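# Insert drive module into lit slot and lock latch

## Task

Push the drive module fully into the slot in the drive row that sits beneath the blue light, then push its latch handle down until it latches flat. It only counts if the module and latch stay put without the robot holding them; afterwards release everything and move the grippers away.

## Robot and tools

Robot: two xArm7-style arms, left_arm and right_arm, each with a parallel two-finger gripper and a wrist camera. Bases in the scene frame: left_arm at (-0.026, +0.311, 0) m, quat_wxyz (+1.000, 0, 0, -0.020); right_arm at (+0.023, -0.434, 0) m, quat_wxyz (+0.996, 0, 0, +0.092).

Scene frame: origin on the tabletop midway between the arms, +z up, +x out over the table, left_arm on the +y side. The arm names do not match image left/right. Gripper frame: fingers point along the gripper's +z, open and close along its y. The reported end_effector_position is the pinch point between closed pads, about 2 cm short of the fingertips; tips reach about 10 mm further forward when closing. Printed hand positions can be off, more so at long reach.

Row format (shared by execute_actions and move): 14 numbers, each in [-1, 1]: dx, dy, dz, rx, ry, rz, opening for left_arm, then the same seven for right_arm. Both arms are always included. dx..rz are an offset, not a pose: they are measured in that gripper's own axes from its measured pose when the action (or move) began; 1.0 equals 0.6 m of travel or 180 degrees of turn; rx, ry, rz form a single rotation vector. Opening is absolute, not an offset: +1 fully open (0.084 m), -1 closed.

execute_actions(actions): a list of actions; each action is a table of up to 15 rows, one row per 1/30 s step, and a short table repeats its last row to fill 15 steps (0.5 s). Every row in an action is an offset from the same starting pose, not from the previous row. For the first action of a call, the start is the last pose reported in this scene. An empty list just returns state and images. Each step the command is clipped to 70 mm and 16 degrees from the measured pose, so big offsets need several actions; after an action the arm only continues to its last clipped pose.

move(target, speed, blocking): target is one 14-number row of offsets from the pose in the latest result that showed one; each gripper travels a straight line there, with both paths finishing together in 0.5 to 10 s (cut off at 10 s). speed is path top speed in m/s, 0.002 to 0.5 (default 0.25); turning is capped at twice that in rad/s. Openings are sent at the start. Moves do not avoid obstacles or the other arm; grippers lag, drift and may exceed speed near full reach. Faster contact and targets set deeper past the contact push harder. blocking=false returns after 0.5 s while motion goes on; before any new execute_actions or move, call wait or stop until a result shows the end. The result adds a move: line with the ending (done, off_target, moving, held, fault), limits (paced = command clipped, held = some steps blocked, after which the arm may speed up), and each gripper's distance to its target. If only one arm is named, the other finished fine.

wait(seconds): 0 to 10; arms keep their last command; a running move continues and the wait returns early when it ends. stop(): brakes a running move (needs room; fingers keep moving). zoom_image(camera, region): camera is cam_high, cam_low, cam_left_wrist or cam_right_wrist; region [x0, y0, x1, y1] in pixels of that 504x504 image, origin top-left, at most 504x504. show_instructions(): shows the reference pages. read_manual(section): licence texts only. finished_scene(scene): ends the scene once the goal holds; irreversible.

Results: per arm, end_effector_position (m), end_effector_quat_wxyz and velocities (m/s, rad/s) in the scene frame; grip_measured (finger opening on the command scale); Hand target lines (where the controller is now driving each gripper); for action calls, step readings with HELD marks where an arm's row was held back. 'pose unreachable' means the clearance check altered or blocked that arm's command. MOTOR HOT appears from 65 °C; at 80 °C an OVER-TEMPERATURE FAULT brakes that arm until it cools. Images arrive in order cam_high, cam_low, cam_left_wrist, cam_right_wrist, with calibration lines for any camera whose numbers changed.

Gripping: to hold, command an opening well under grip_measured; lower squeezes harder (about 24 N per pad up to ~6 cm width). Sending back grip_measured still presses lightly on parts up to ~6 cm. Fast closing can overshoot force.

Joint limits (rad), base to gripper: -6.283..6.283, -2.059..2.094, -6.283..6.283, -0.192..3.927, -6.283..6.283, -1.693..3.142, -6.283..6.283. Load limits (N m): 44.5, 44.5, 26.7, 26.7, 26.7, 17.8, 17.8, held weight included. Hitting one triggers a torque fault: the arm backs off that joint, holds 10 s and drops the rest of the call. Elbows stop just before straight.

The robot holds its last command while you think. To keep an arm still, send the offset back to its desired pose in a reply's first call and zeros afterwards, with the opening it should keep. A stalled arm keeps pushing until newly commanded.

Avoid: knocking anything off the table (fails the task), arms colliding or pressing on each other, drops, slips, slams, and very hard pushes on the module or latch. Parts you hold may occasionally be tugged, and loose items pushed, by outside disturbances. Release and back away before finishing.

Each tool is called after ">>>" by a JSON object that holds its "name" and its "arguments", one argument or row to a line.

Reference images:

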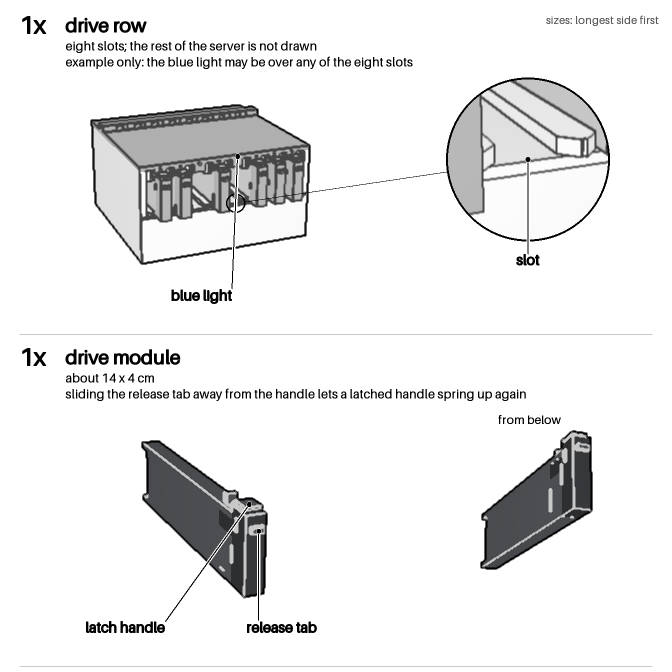

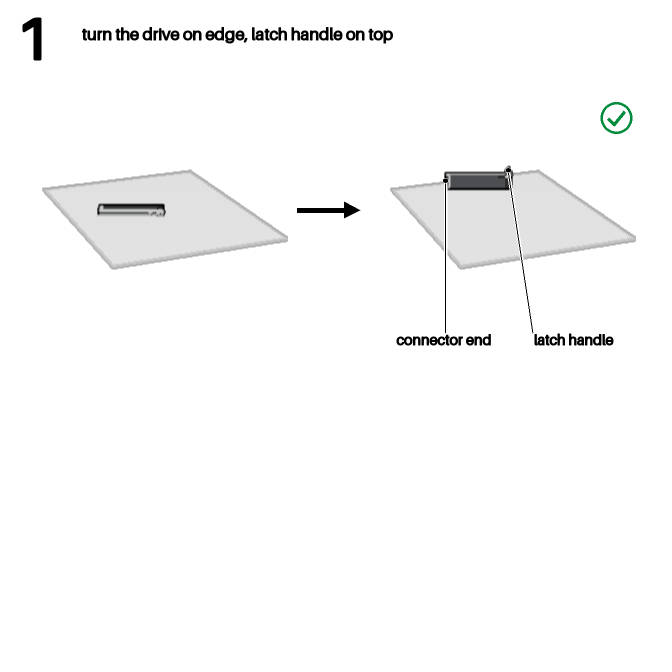

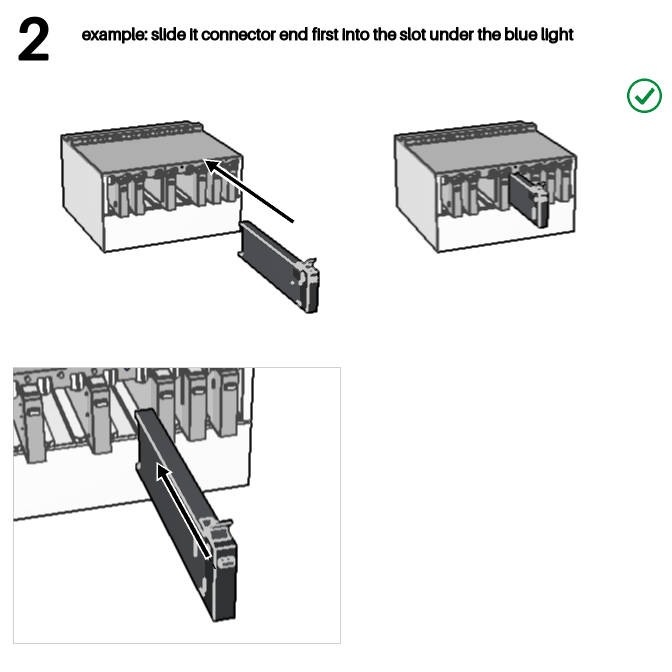

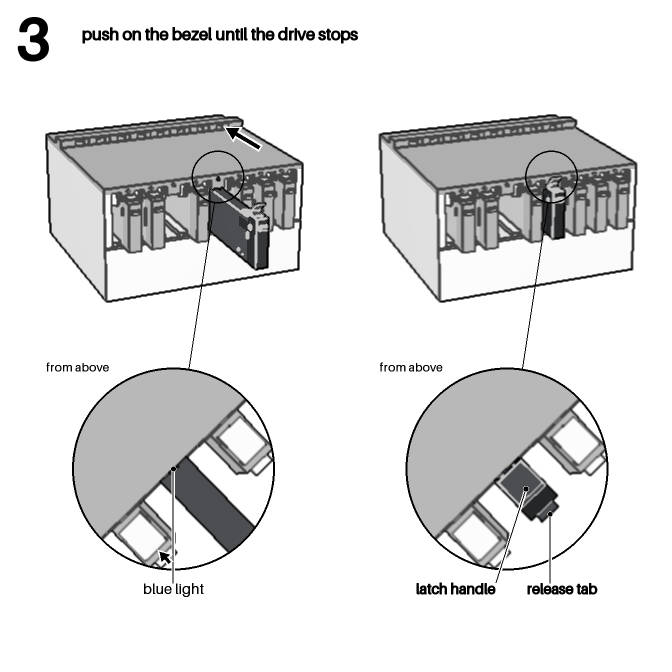

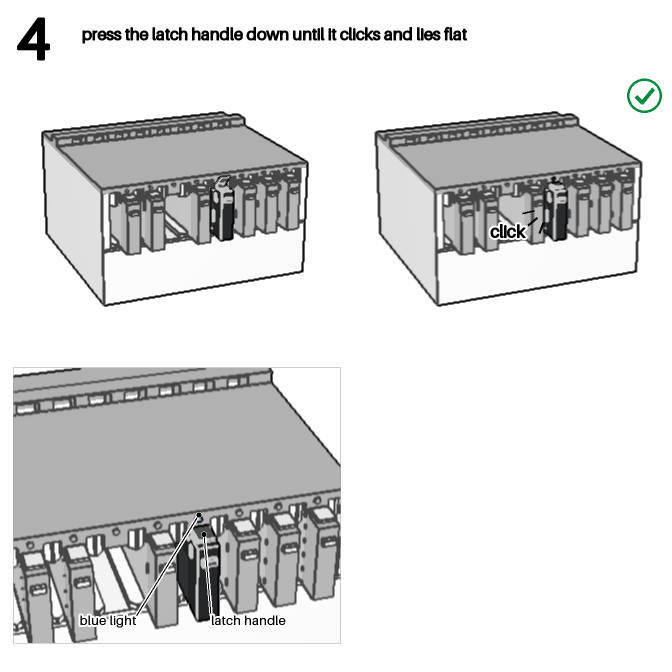

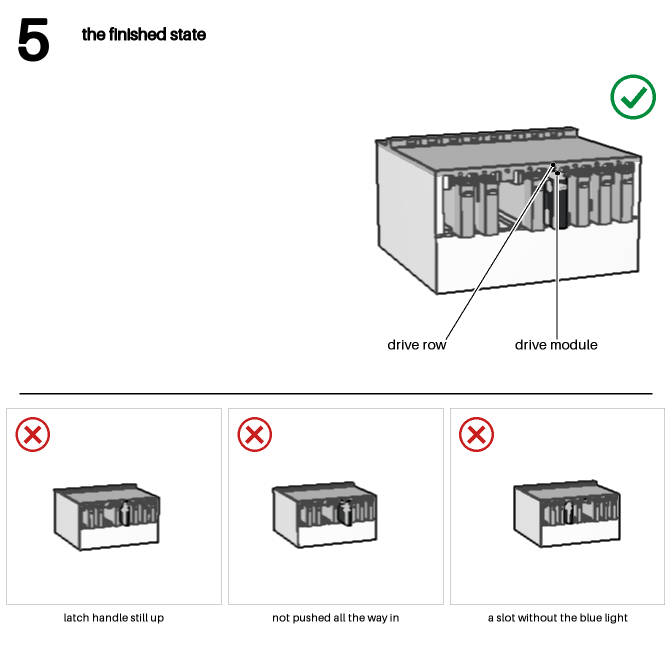

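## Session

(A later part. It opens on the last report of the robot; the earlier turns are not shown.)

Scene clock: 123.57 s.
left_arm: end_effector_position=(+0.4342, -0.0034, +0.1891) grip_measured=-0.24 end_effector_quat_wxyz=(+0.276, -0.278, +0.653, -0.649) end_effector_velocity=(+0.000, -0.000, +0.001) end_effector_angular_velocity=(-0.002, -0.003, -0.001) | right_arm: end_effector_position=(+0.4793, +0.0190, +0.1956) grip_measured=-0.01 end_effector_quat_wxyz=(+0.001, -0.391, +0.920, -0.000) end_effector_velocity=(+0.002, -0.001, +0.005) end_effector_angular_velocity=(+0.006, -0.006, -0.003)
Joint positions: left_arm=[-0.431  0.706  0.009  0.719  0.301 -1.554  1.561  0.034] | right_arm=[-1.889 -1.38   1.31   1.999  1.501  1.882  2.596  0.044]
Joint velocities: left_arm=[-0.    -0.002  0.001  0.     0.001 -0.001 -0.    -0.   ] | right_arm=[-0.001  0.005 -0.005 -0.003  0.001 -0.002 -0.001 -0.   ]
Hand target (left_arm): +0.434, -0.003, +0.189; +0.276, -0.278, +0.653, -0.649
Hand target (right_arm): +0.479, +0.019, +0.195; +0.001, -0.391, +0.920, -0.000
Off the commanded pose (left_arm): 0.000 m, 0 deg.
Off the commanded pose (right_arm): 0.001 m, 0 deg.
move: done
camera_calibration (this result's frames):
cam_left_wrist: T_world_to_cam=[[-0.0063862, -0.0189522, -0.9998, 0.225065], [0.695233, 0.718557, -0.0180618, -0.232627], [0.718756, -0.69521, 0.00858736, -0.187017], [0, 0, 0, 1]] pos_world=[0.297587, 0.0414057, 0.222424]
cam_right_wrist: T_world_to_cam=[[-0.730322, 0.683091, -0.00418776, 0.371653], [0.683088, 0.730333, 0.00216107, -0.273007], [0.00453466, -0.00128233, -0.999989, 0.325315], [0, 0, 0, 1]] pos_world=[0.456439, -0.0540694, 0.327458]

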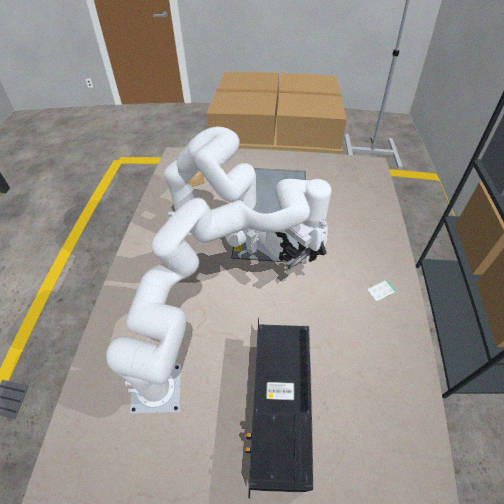

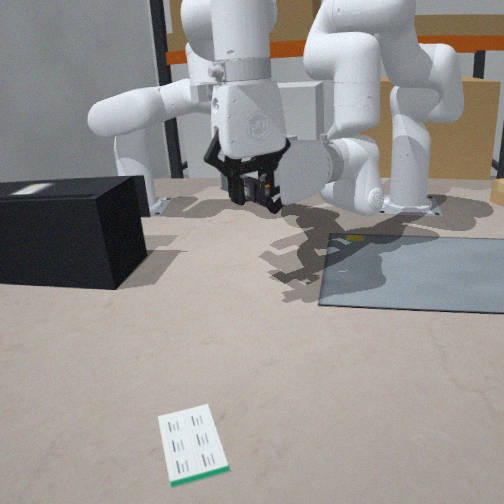

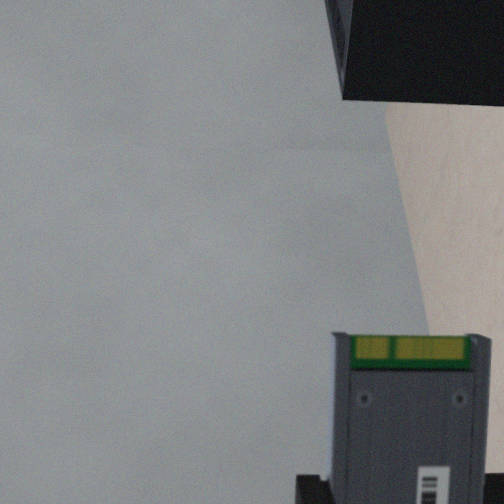

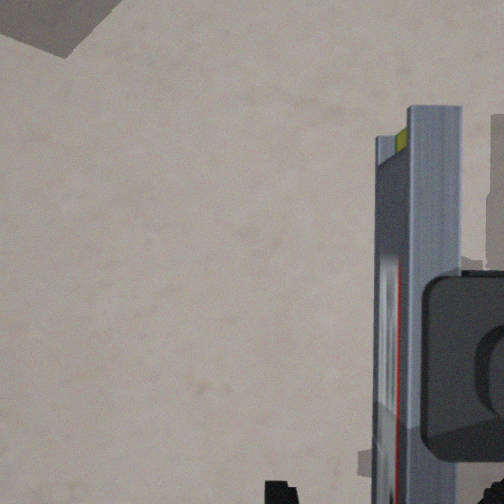

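>>> {"name": "move", "arguments": {
  "target": [0,0,0,0,0,0,-0.6,0,0,0,0,0,0,-1]
}}

>>> {"name": "move", "arguments": {
  "target": [0,0,0,0,0,0,1,0,0,0,0,0,0,-1]
}}

>>> {"name": "move", "arguments": {
  "target": [0,0,-0.12,0,0,0,1,0,0,0,0,0,0,-1],
  "speed": 0.08
}}

Scene clock: 128.30 s.
left_arm: end_effector_position=(+0.4343, -0.0035, +0.1893) grip_measured=-0.24 end_effector_quat_wxyz=(+0.276, -0.278, +0.652, -0.649) end_effector_velocity=(-0.000, +0.000, -0.001) end_effector_angular_velocity=(+0.003, +0.000, -0.000) | right_arm: end_effector_position=(+0.4790, +0.0193, +0.1954) grip_measured=-0.79 end_effector_quat_wxyz=(+0.001, -0.391, +0.920, +0.000) end_effector_velocity=(-0.000, +0.001, +0.000) end_effector_angular_velocity=(+0.001, -0.001, +0.001)
Joint positions: left_arm=[-0.431  0.705  0.009  0.719  0.301 -1.554  1.561  0.034] | right_arm=[-1.888 -1.381  1.31   1.999  1.501  1.883  2.596  0.009]
Joint velocities: left_arm=[-0.     0.002  0.001 -0.     0.001  0.     0.002  0.   ] | right_arm=[ 0.001 -0.001 -0.001 -0.     0.002 -0.    -0.     0.   ]
Hand target (left_arm): +0.434, -0.003, +0.189; +0.276, -0.278, +0.653, -0.649
Hand target (right_arm): +0.479, +0.019, +0.196; +0.001, -0.391, +0.920, -0.000
Off the commanded pose (left_arm): 0.000 m, 0 deg.
Off the commanded pose (right_arm): 0.000 m, 0 deg.
move: done
camera_calibration (this result's frames):
cam_left_wrist: T_world_to_cam=[[-0.00603709, -0.0191498, -0.999798, 0.22507], [0.695302, 0.718493, -0.0179602, -0.23265], [0.718692, -0.69527, 0.00897727, -0.187173], [0, 0, 0, 1]] pos_world=[0.29764, 0.0413315, 0.222526]
cam_right_wrist: T_world_to_cam=[[-0.730791, 0.682591, -0.00377322, 0.371358], [0.68259, 0.730799, 0.00184754, -0.272722], [0.00401858, -0.00122539, -0.999991, 0.325441], [0, 0, 0, 1]] pos_world=[0.456235, -0.0537822, 0.327343]

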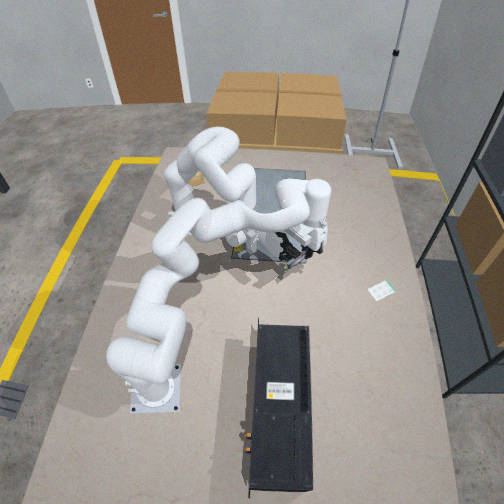

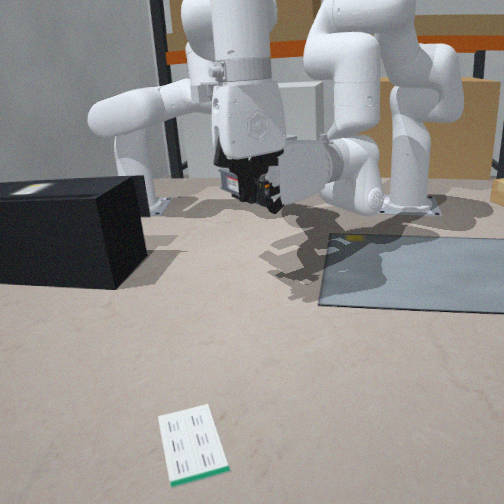

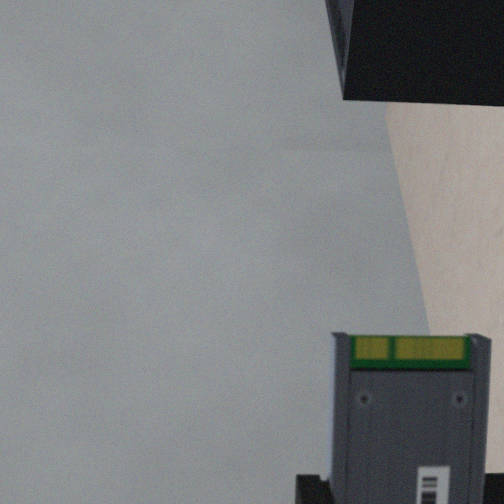

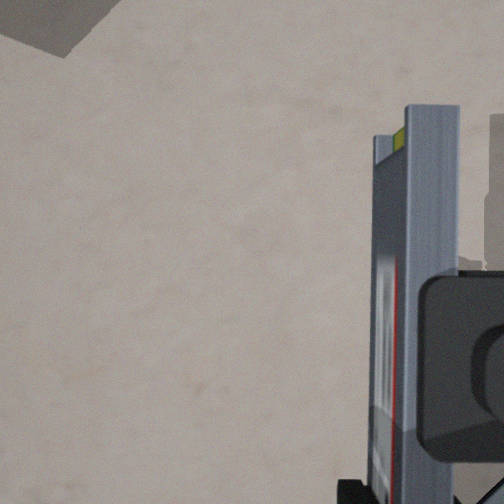

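Scene clock: 128.80 s.
left_arm: end_effector_position=(+0.4343, -0.0034, +0.1893) grip_measured=+1.00 end_effector_quat_wxyz=(+0.276, -0.278, +0.652, -0.649) end_effector_velocity=(+0.000, +0.000, -0.000) end_effector_angular_velocity=(-0.001, +0.002, +0.000) | right_arm: end_effector_position=(+0.4791, +0.0192, +0.1954) grip_measured=-0.79 end_effector_quat_wxyz=(+0.001, -0.391, +0.920, -0.000) end_effector_velocity=(-0.001, +0.001, -0.000) end_effector_angular_velocity=(-0.000, +0.000, +0.001)
Joint positions: left_arm=[-0.431  0.705  0.009  0.719  0.301 -1.554  1.561  0.084] | right_arm=[-1.888 -1.38   1.31   1.999  1.501  1.882  2.596  0.009]
Joint velocities: left_arm=[ 0.     0.     0.     0.    -0.     0.    -0.002  0.   ] | right_arm=[ 0.002 -0.001 -0.     0.     0.     0.     0.001 -0.   ]
Hand target (left_arm): +0.434, -0.003, +0.189; +0.276, -0.278, +0.652, -0.649
Hand target (right_arm): +0.479, +0.019, +0.195; +0.001, -0.391, +0.920, +0.000
Off the commanded pose (left_arm): 0.000 m, 0 deg.
Off the commanded pose (right_arm): 0.000 m, 0 deg.
move: done
camera_calibration (this result's frames):
cam_left_wrist: T_world_to_cam=[[-0.00604663, -0.0191546, -0.999798, 0.22507], [0.695291, 0.718504, -0.0179704, -0.23265], [0.718703, -0.695259, 0.00897348, -0.187159], [0, 0, 0, 1]] pos_world=[0.297632, 0.0413474, 0.222524]
cam_right_wrist: T_world_to_cam=[[-0.730682, 0.682706, -0.00388101, 0.371444], [0.682705, 0.730692, 0.00187307, -0.272775], [0.00411458, -0.00128096, -0.999991, 0.325396], [0, 0, 0, 1]] pos_world=[0.456293, -0.0538562, 0.327345]

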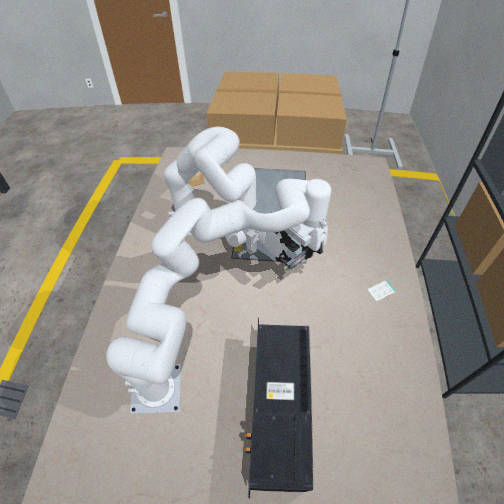

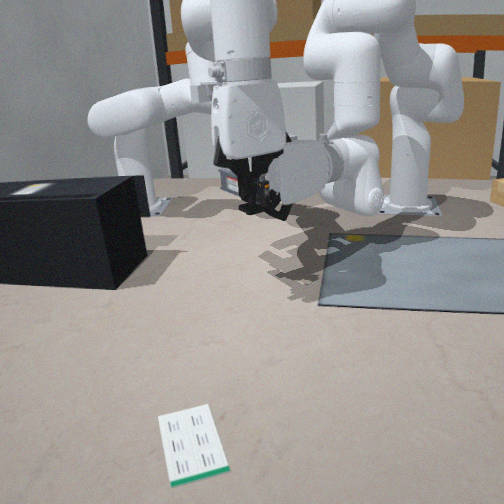

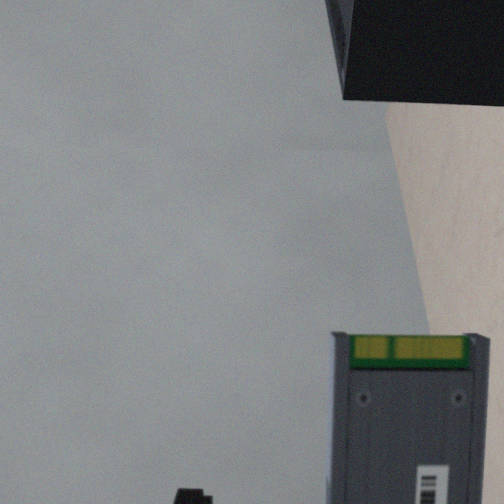

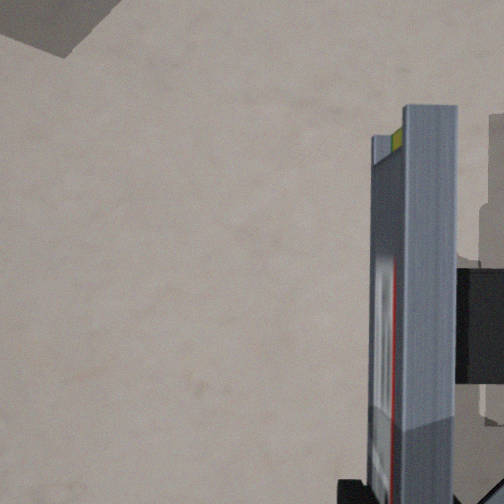

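Scene clock: 130.00 s.
left_arm: end_effector_position=(+0.3827, +0.0466, +0.1894) grip_measured=+1.00 end_effector_quat_wxyz=(+0.276, -0.278, +0.653, -0.648) end_effector_velocity=(-0.002, -0.001, -0.002) end_effector_angular_velocity=(-0.014, -0.017, -0.003) | right_arm: end_effector_position=(+0.4791, +0.0192, +0.1954) grip_measured=-0.79 end_effector_quat_wxyz=(+0.001, -0.391, +0.920, -0.000) end_effector_velocity=(-0.000, +0.000, +0.000) end_effector_angular_velocity=(+0.000, +0.000, -0.000)
Joint positions: left_arm=[-0.235  0.663 -0.116  0.492  0.4   -1.69   1.702  0.084] | right_arm=[-1.888 -1.38   1.31   1.999  1.501  1.882  2.596  0.009]
Joint velocities: left_arm=[ 0.164  0.04  -0.174  0.002  0.029 -0.     0.118  0.   ] | right_arm=[-0.  0. -0.  0.  0.  0.  0. -0.]
Hand target (left_arm): +0.382, +0.047, +0.189; +0.276, -0.278, +0.653, -0.648
Hand target (right_arm): +0.479, +0.019, +0.195; +0.001, -0.391, +0.920, -0.000
Off the commanded pose (left_arm): 0.000 m, 0 deg.
Off the commanded pose (right_arm): 0.000 m, 0 deg.
joint sent to its limit (left arm) — the command would take joint 6 (wrist pitch) past its lower limit, so that joint was sent only as far as its limit.
move: done
camera_calibration (this result's frames):
cam_left_wrist: T_world_to_cam=[[-0.00766113, -0.0171092, -0.999824, 0.226375], [0.695425, 0.718383, -0.0176218, -0.232853], [0.718558, -0.695438, 0.00639454, -0.114751], [0, 0, 0, 1]] pos_world=[0.246122, 0.0913487, 0.222966]
cam_right_wrist: T_world_to_cam=[[-0.730683, 0.682706, -0.00388111, 0.371444], [0.682705, 0.730692, 0.00187316, -0.272774], [0.00411471, -0.00128097, -0.999991, 0.325396], [0, 0, 0, 1]] pos_world=[0.456293, -0.0538561, 0.327346]

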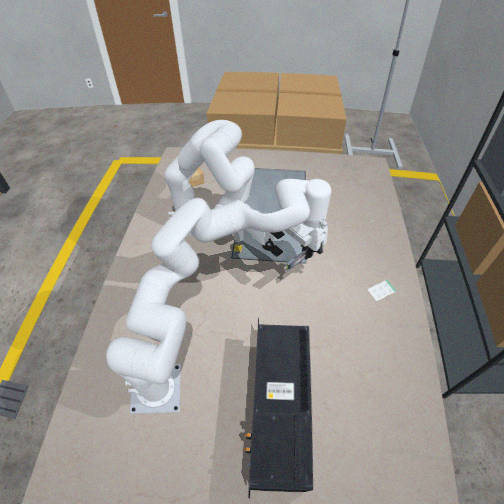

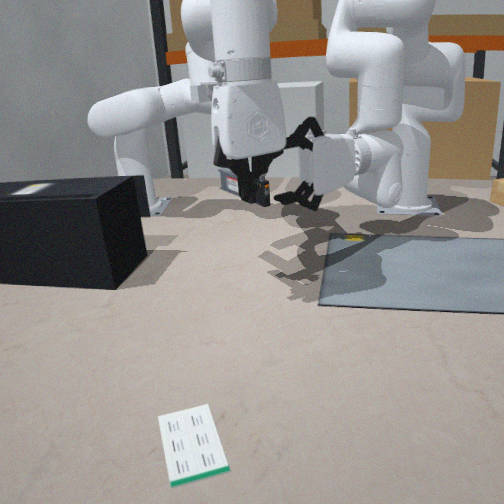

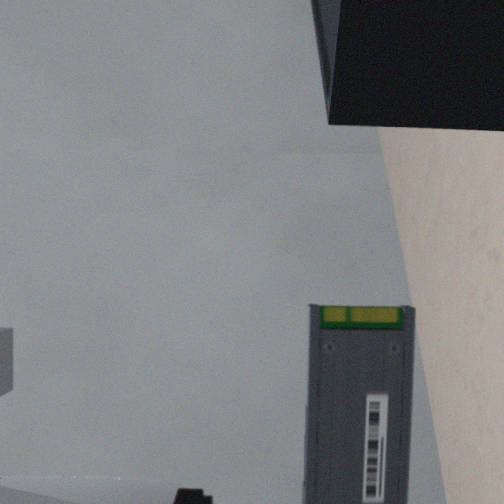

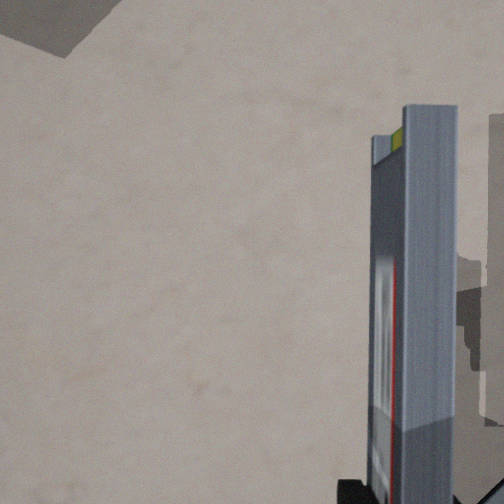

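>>> {"name": "move", "arguments": {
  "target": [0,0,0,0,0,0,1,0,0,-0.18,0,0,0,-1],
  "speed": 0.15
}}

>>> {"name": "move", "arguments": {
  "target": [-0.15,0,-0.05,0,0,0,1,0.59,-0.155,0,0,0,-0.767,-1],
  "speed": 0.25
}}

Scene clock: 138.47 s.
left_arm: end_effector_position=(+0.3827, +0.0466, +0.1894) grip_measured=+1.00 end_effector_quat_wxyz=(+0.276, -0.278, +0.653, -0.648) end_effector_velocity=(-0.000, -0.000, -0.001) end_effector_angular_velocity=(-0.001, +0.003, -0.002) | right_arm: end_effector_position=(+0.4791, +0.0188, +0.3026) grip_measured=-0.79 end_effector_quat_wxyz=(+0.001, -0.391, +0.920, -0.001) end_effector_velocity=(+0.001, -0.001, +0.005) end_effector_angular_velocity=(+0.005, -0.005, -0.004)
Joint positions: left_arm=[-0.226  0.664 -0.126  0.492  0.401 -1.687  1.708  0.084] | right_arm=[-2.107 -1.174  1.301  2.408  1.483  2.037  2.748  0.009]
Joint velocities: left_arm=[ 0.     0.002 -0.    -0.     0.002 -0.    -0.001  0.   ] | right_arm=[-0.003  0.008 -0.002  0.004 -0.001  0.     0.003 -0.   ]
Hand target (left_arm): +0.383, +0.047, +0.189; +0.276, -0.278, +0.653, -0.648
Hand target (right_arm): +0.479, +0.019, +0.303; +0.001, -0.390, +0.921, -0.000
Off the commanded pose (left_arm): 0.000 m, 0 deg.
Off the commanded pose (right_arm): 0.001 m, 0 deg.
move: done
camera_calibration (this result's frames):
cam_left_wrist: T_world_to_cam=[[-0.00766782, -0.0170733, -0.999825, 0.226364], [0.695431, 0.718378, -0.0176006, -0.23286], [0.718552, -0.695444, 0.00636488, -0.11474], [0, 0, 0, 1]] pos_world=[0.246121, 0.0913508, 0.222956]
cam_right_wrist: T_world_to_cam=[[-0.730319, 0.68309, -0.00476992, 0.372212], [0.683093, 0.73033, 0.00100606, -0.272565], [0.00417085, -0.00252356, -0.999988, 0.432523], [0, 0, 0, 1]] pos_world=[0.456217, -0.0541003, 0.434567]

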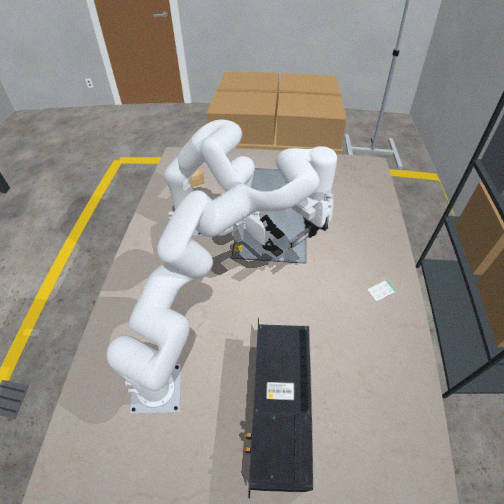

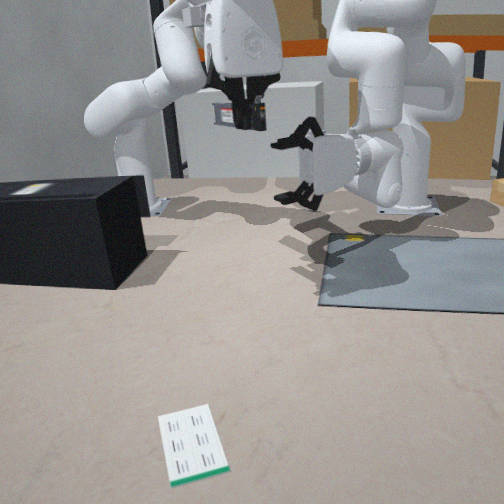

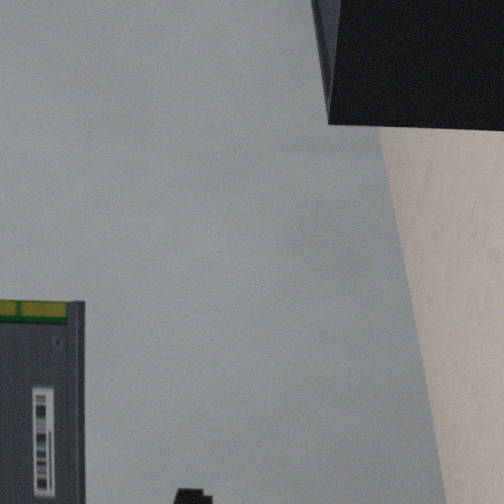

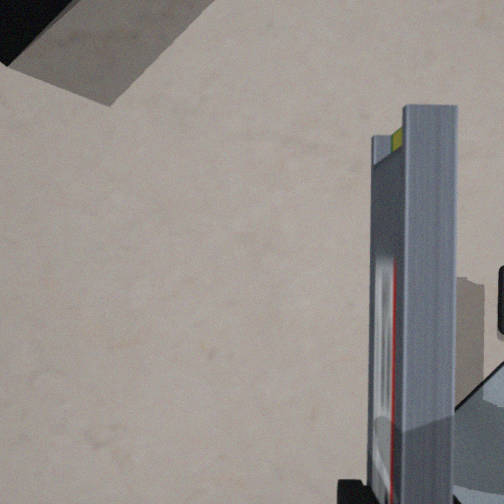

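Scene clock: 143.67 s.
left_arm: end_effector_position=(+0.4234, +0.1324, +0.1894) grip_measured=+1.00 end_effector_quat_wxyz=(+0.276, -0.278, +0.654, -0.647) end_effector_velocity=(+0.000, +0.000, -0.000) end_effector_angular_velocity=(+0.000, +0.000, +0.000) | right_arm: end_effector_position=(+0.2998, -0.3004, +0.3014) grip_measured=-0.79 end_effector_quat_wxyz=(-0.001, +0.999, +0.036, -0.001) end_effector_velocity=(-0.000, -0.001, +0.000) end_effector_angular_velocity=(+0.003, -0.001, -0.000)
Joint positions: left_arm=[-0.05   0.671  0.062  0.57   0.727 -1.662  1.61   0.084] | right_arm=[-1.191 -1.181  0.8    0.877  0.756  1.828 -0.472  0.009]
Joint velocities: left_arm=[ 0.     0.001  0.001  0.     0.001 -0.     0.     0.   ] | right_arm=[-0.    -0.    -0.003 -0.003  0.     0.    -0.003  0.   ]
Hand target (left_arm): +0.423, +0.133, +0.189; +0.276, -0.278, +0.654, -0.647
Hand target (right_arm): +0.300, -0.301, +0.301; -0.001, +0.999, +0.036, -0.001
Off the commanded pose (left_arm): 0.000 m, 0 deg.
Off the commanded pose (right_arm): 0.001 m, 0 deg.
move: done
camera_calibration (this result's frames):
cam_left_wrist: T_world_to_cam=[[-0.00771452, -0.0158204, -0.999845, 0.22802], [0.695517, 0.718314, -0.0167322, -0.323047], [0.718468, -0.695539, 0.0054619, -0.0841254], [0, 0, 0, 1]] pos_world=[0.286885, 0.177144, 0.223039]
cam_right_wrist: T_world_to_cam=[[0.0872121, -0.99618, -0.0044442, -0.290293], [-0.996187, -0.0872212, 0.00189796, 0.340548], [-0.00227834, 0.00426173, -0.999988, 0.435259], [0, 0, 0, 1]] pos_world=[0.365558, -0.261336, 0.433318]

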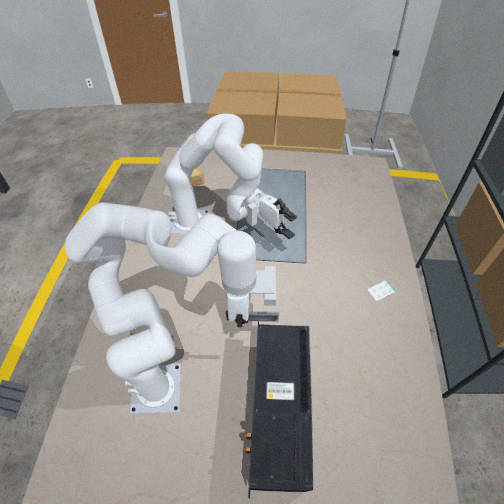

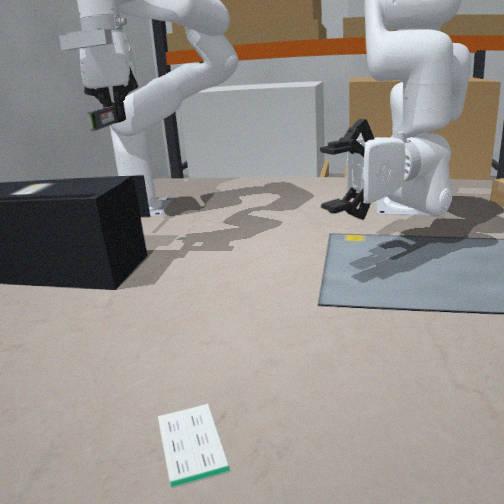

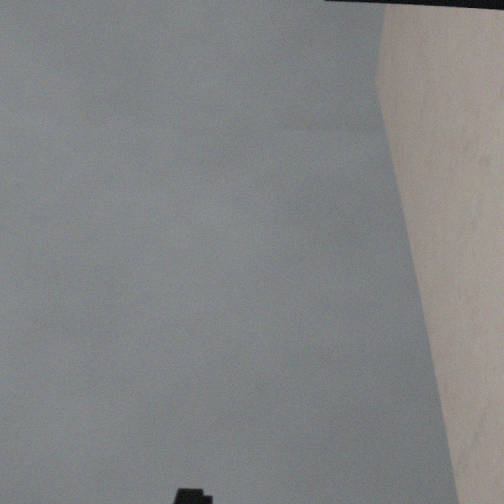

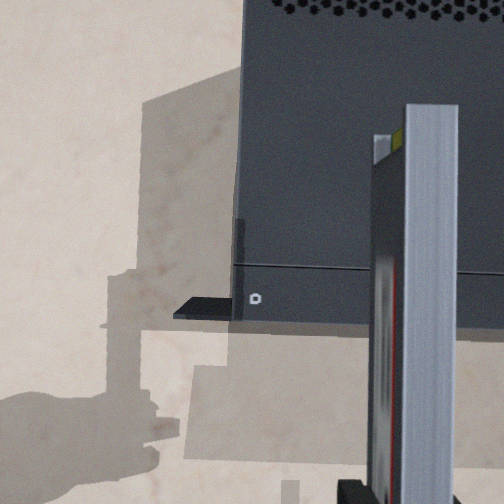

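>>> {"name": "move", "arguments": {
  "target": [0,0,0,0,0,0,1,-0.174,0.555,0.05,0,0,0,-1],
  "speed": 0.2
}}

Scene clock: 150.30 s.
left_arm: end_effector_position=(+0.4234, +0.1324, +0.1894) grip_measured=+1.00 end_effector_quat_wxyz=(+0.276, -0.278, +0.654, -0.647) end_effector_velocity=(-0.000, -0.000, -0.000) end_effector_angular_velocity=(-0.000, -0.000, -0.000) | right_arm: end_effector_position=(+0.2188, -0.6397, +0.2706) grip_measured=-0.79 end_effector_quat_wxyz=(-0.000, +0.999, +0.036, -0.002) end_effector_velocity=(-0.001, -0.001, -0.001) end_effector_angular_velocity=(+0.002, +0.001, -0.003)
Joint positions: left_arm=[-0.05   0.671  0.062  0.57   0.727 -1.662  1.61   0.084] | right_arm=[-1.536 -0.748  0.406  0.665  0.274  1.381 -1.173  0.009]
Joint velocities: left_arm=[-0.     0.     0.    -0.     0.    -0.001  0.    -0.   ] | right_arm=[-0.003  0.002 -0.002 -0.002 -0.001 -0.001 -0.002  0.   ]
Hand target (left_arm): +0.423, +0.132, +0.189; +0.276, -0.278, +0.654, -0.647
Hand target (right_arm): +0.219, -0.640, +0.270; -0.001, +0.999, +0.036, -0.002
Off the commanded pose (left_arm): 0.000 m, 0 deg.
Off the commanded pose (right_arm): 0.001 m, 0 deg.
move: done
camera_calibration (this result's frames):
cam_left_wrist: T_world_to_cam=[[-0.00771448, -0.0158201, -0.999845, 0.22802], [0.695517, 0.718315, -0.0167319, -0.323047], [0.718468, -0.695538, 0.00546173, -0.0841255], [0, 0, 0, 1]] pos_world=[0.286885, 0.177144, 0.223039]
cam_right_wrist: T_world_to_cam=[[0.0878041, -0.99613, -0.00380844, -0.621674], [-0.996132, -0.087816, 0.00305934, 0.229644], [-0.00338195, 0.00352508, -0.999988, 0.405548], [0, 0, 0, 1]] pos_world=[0.284713, -0.600531, 0.402473]

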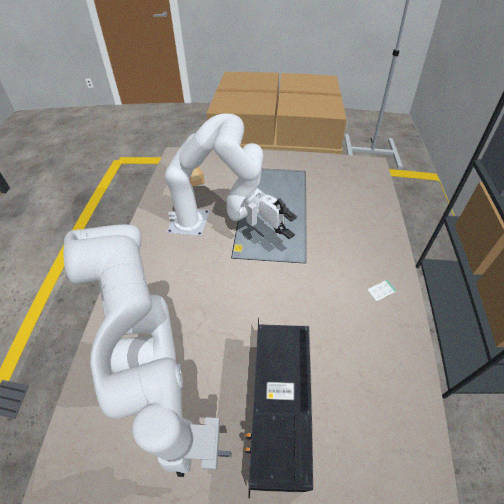

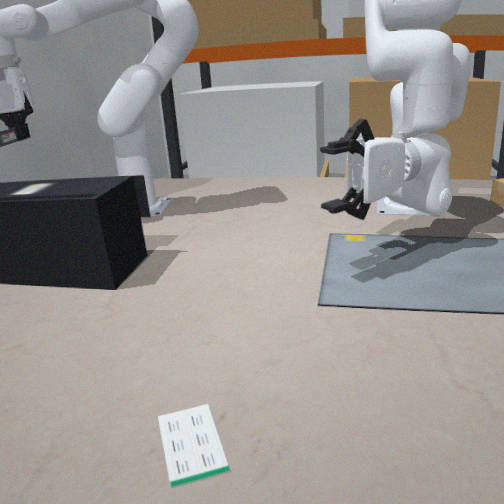

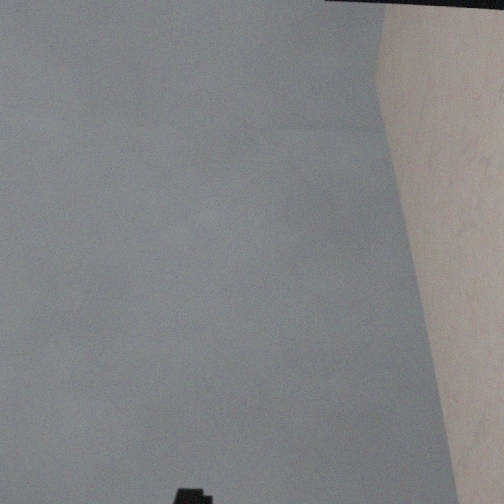

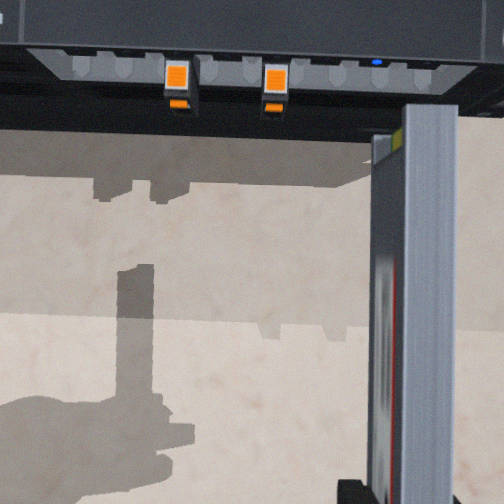

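>>> {"name": "move", "arguments": {
  "target": [0,0,0,0,0,0,1,0,0.006,0.1,0,0,0.0145,-1],
  "speed": 0.08
}}

Scene clock: 160.97 s.
left_arm: end_effector_position=(+0.4234, +0.1324, +0.1894) grip_measured=+1.00 end_effector_quat_wxyz=(+0.276, -0.278, +0.654, -0.647) end_effector_velocity=(+0.000, -0.000, -0.000) end_effector_angular_velocity=(+0.000, -0.000, +0.001) | right_arm: end_effector_position=(+0.2192, -0.6433, +0.2110) grip_measured=-0.79 end_effector_quat_wxyz=(-0.000, +1.000, +0.014, -0.001) end_effector_velocity=(-0.001, -0.000, -0.001) end_effector_angular_velocity=(+0.000, -0.000, -0.003)
Joint positions: left_arm=[-0.05   0.671  0.062  0.57   0.727 -1.662  1.61   0.084] | right_arm=[-1.539 -0.717  0.463  0.518  0.318  1.199 -1.141  0.009]
Joint velocities: left_arm=[-0.     0.    -0.     0.    -0.001  0.     0.001  0.   ] | right_arm=[-0.001  0.    -0.001 -0.002 -0.    -0.002  0.    -0.   ]
Hand target (left_arm): +0.423, +0.132, +0.189; +0.276, -0.278, +0.654, -0.647
Hand target (right_arm): +0.219, -0.643, +0.211; -0.000, +1.000, +0.013, -0.002
Off the commanded pose (left_arm): 0.000 m, 0 deg.
Off the commanded pose (right_arm): 0.001 m, 0 deg.
move: done
camera_calibration (this result's frames):
cam_left_wrist: T_world_to_cam=[[-0.00771446, -0.0158201, -0.999845, 0.22802], [0.695517, 0.718315, -0.016732, -0.323047], [0.718468, -0.695538, 0.00546175, -0.0841256], [0, 0, 0, 1]] pos_world=[0.286885, 0.177144, 0.223039]
cam_right_wrist: T_world_to_cam=[[0.0429495, -0.999073, -0.0030047, -0.617738], [-0.999074, -0.0429572, 0.00256501, 0.259538], [-0.00269171, 0.00289175, -0.999992, 0.345334], [0, 0, 0, 1]] pos_world=[0.286759, -0.607015, 0.342809]

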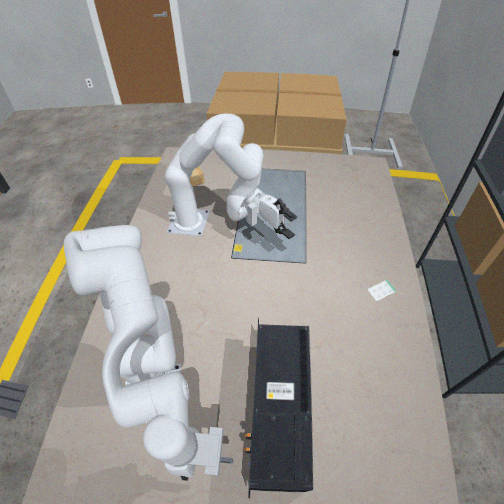

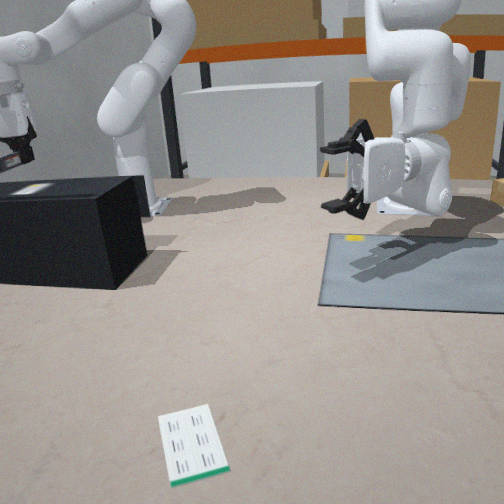

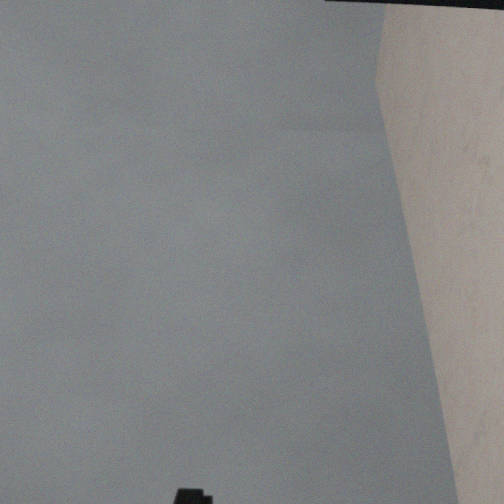

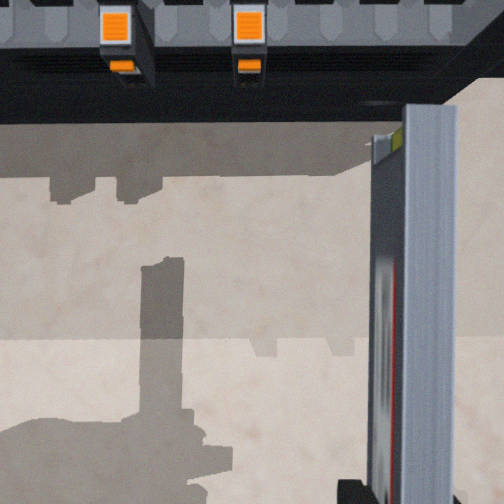

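>>> {"name": "move", "arguments": {
  "target": [0,0,0,0,0,0,1,0.04,0.0025,0.088,0,0,0,-1],
  "speed": 0.05
}}

Scene clock: 167.63 s.
left_arm: end_effector_position=(+0.4234, +0.1324, +0.1894) grip_measured=+1.00 end_effector_quat_wxyz=(+0.276, -0.278, +0.654, -0.647) end_effector_velocity=(-0.000, -0.000, -0.000) end_effector_angular_velocity=(+0.000, +0.001, -0.001) | right_arm: end_effector_position=(+0.2433, -0.6443, +0.1582) grip_measured=-0.79 end_effector_quat_wxyz=(+0.000, +1.000, +0.014, -0.001) end_effector_velocity=(+0.001, -0.001, +0.001) end_effector_angular_velocity=(-0.004, -0.002, -0.000)
Joint positions: left_arm=[-0.05   0.671  0.062  0.57   0.727 -1.662  1.61   0.084] | right_arm=[-1.536 -0.583  0.574  0.457  0.362  0.995 -1.088  0.009]
Joint velocities: left_arm=[-0.     0.001  0.    -0.     0.001 -0.     0.    -0.   ] | right_arm=[-0.    -0.     0.001  0.002 -0.    -0.003  0.001 -0.   ]
Hand target (left_arm): +0.423, +0.132, +0.189; +0.276, -0.278, +0.654, -0.647
Hand target (right_arm): +0.243, -0.644, +0.158; -0.000, +1.000, +0.014, -0.001
Off the commanded pose (left_arm): 0.000 m, 0 deg.
Off the commanded pose (right_arm): 0.000 m, 0 deg.
move: done
camera_calibration (this result's frames):
cam_left_wrist: T_world_to_cam=[[-0.00771441, -0.0158202, -0.999845, 0.22802], [0.695517, 0.718315, -0.016732, -0.323047], [0.718468, -0.695538, 0.00546184, -0.0841257], [0, 0, 0, 1]] pos_world=[0.286885, 0.177144, 0.223039]
cam_right_wrist: T_world_to_cam=[[0.0431742, -0.999064, -0.00267337, -0.619982], [-0.999065, -0.0431803, 0.00226063, 0.28362], [-0.00237395, 0.00257327, -0.999994, 0.292388], [0, 0, 0, 1]] pos_world=[0.310816, -0.607907, 0.290088]

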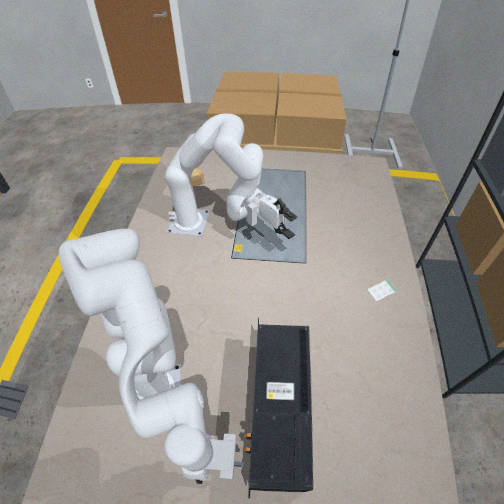

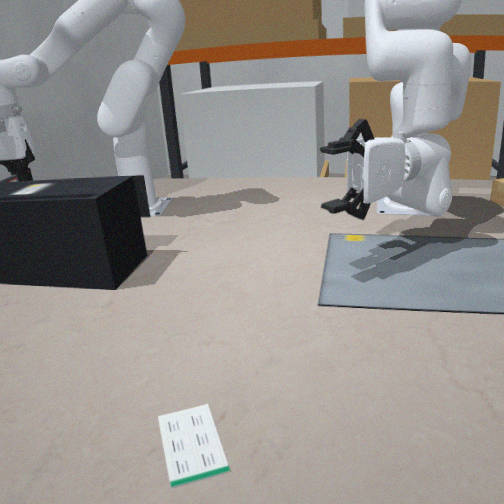

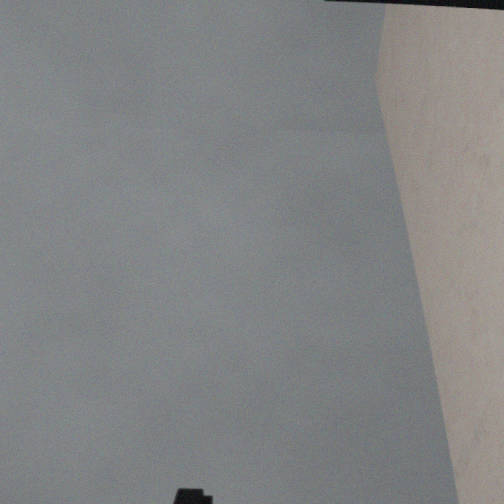

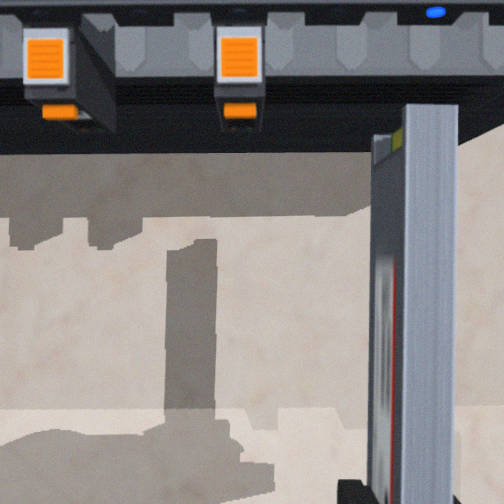

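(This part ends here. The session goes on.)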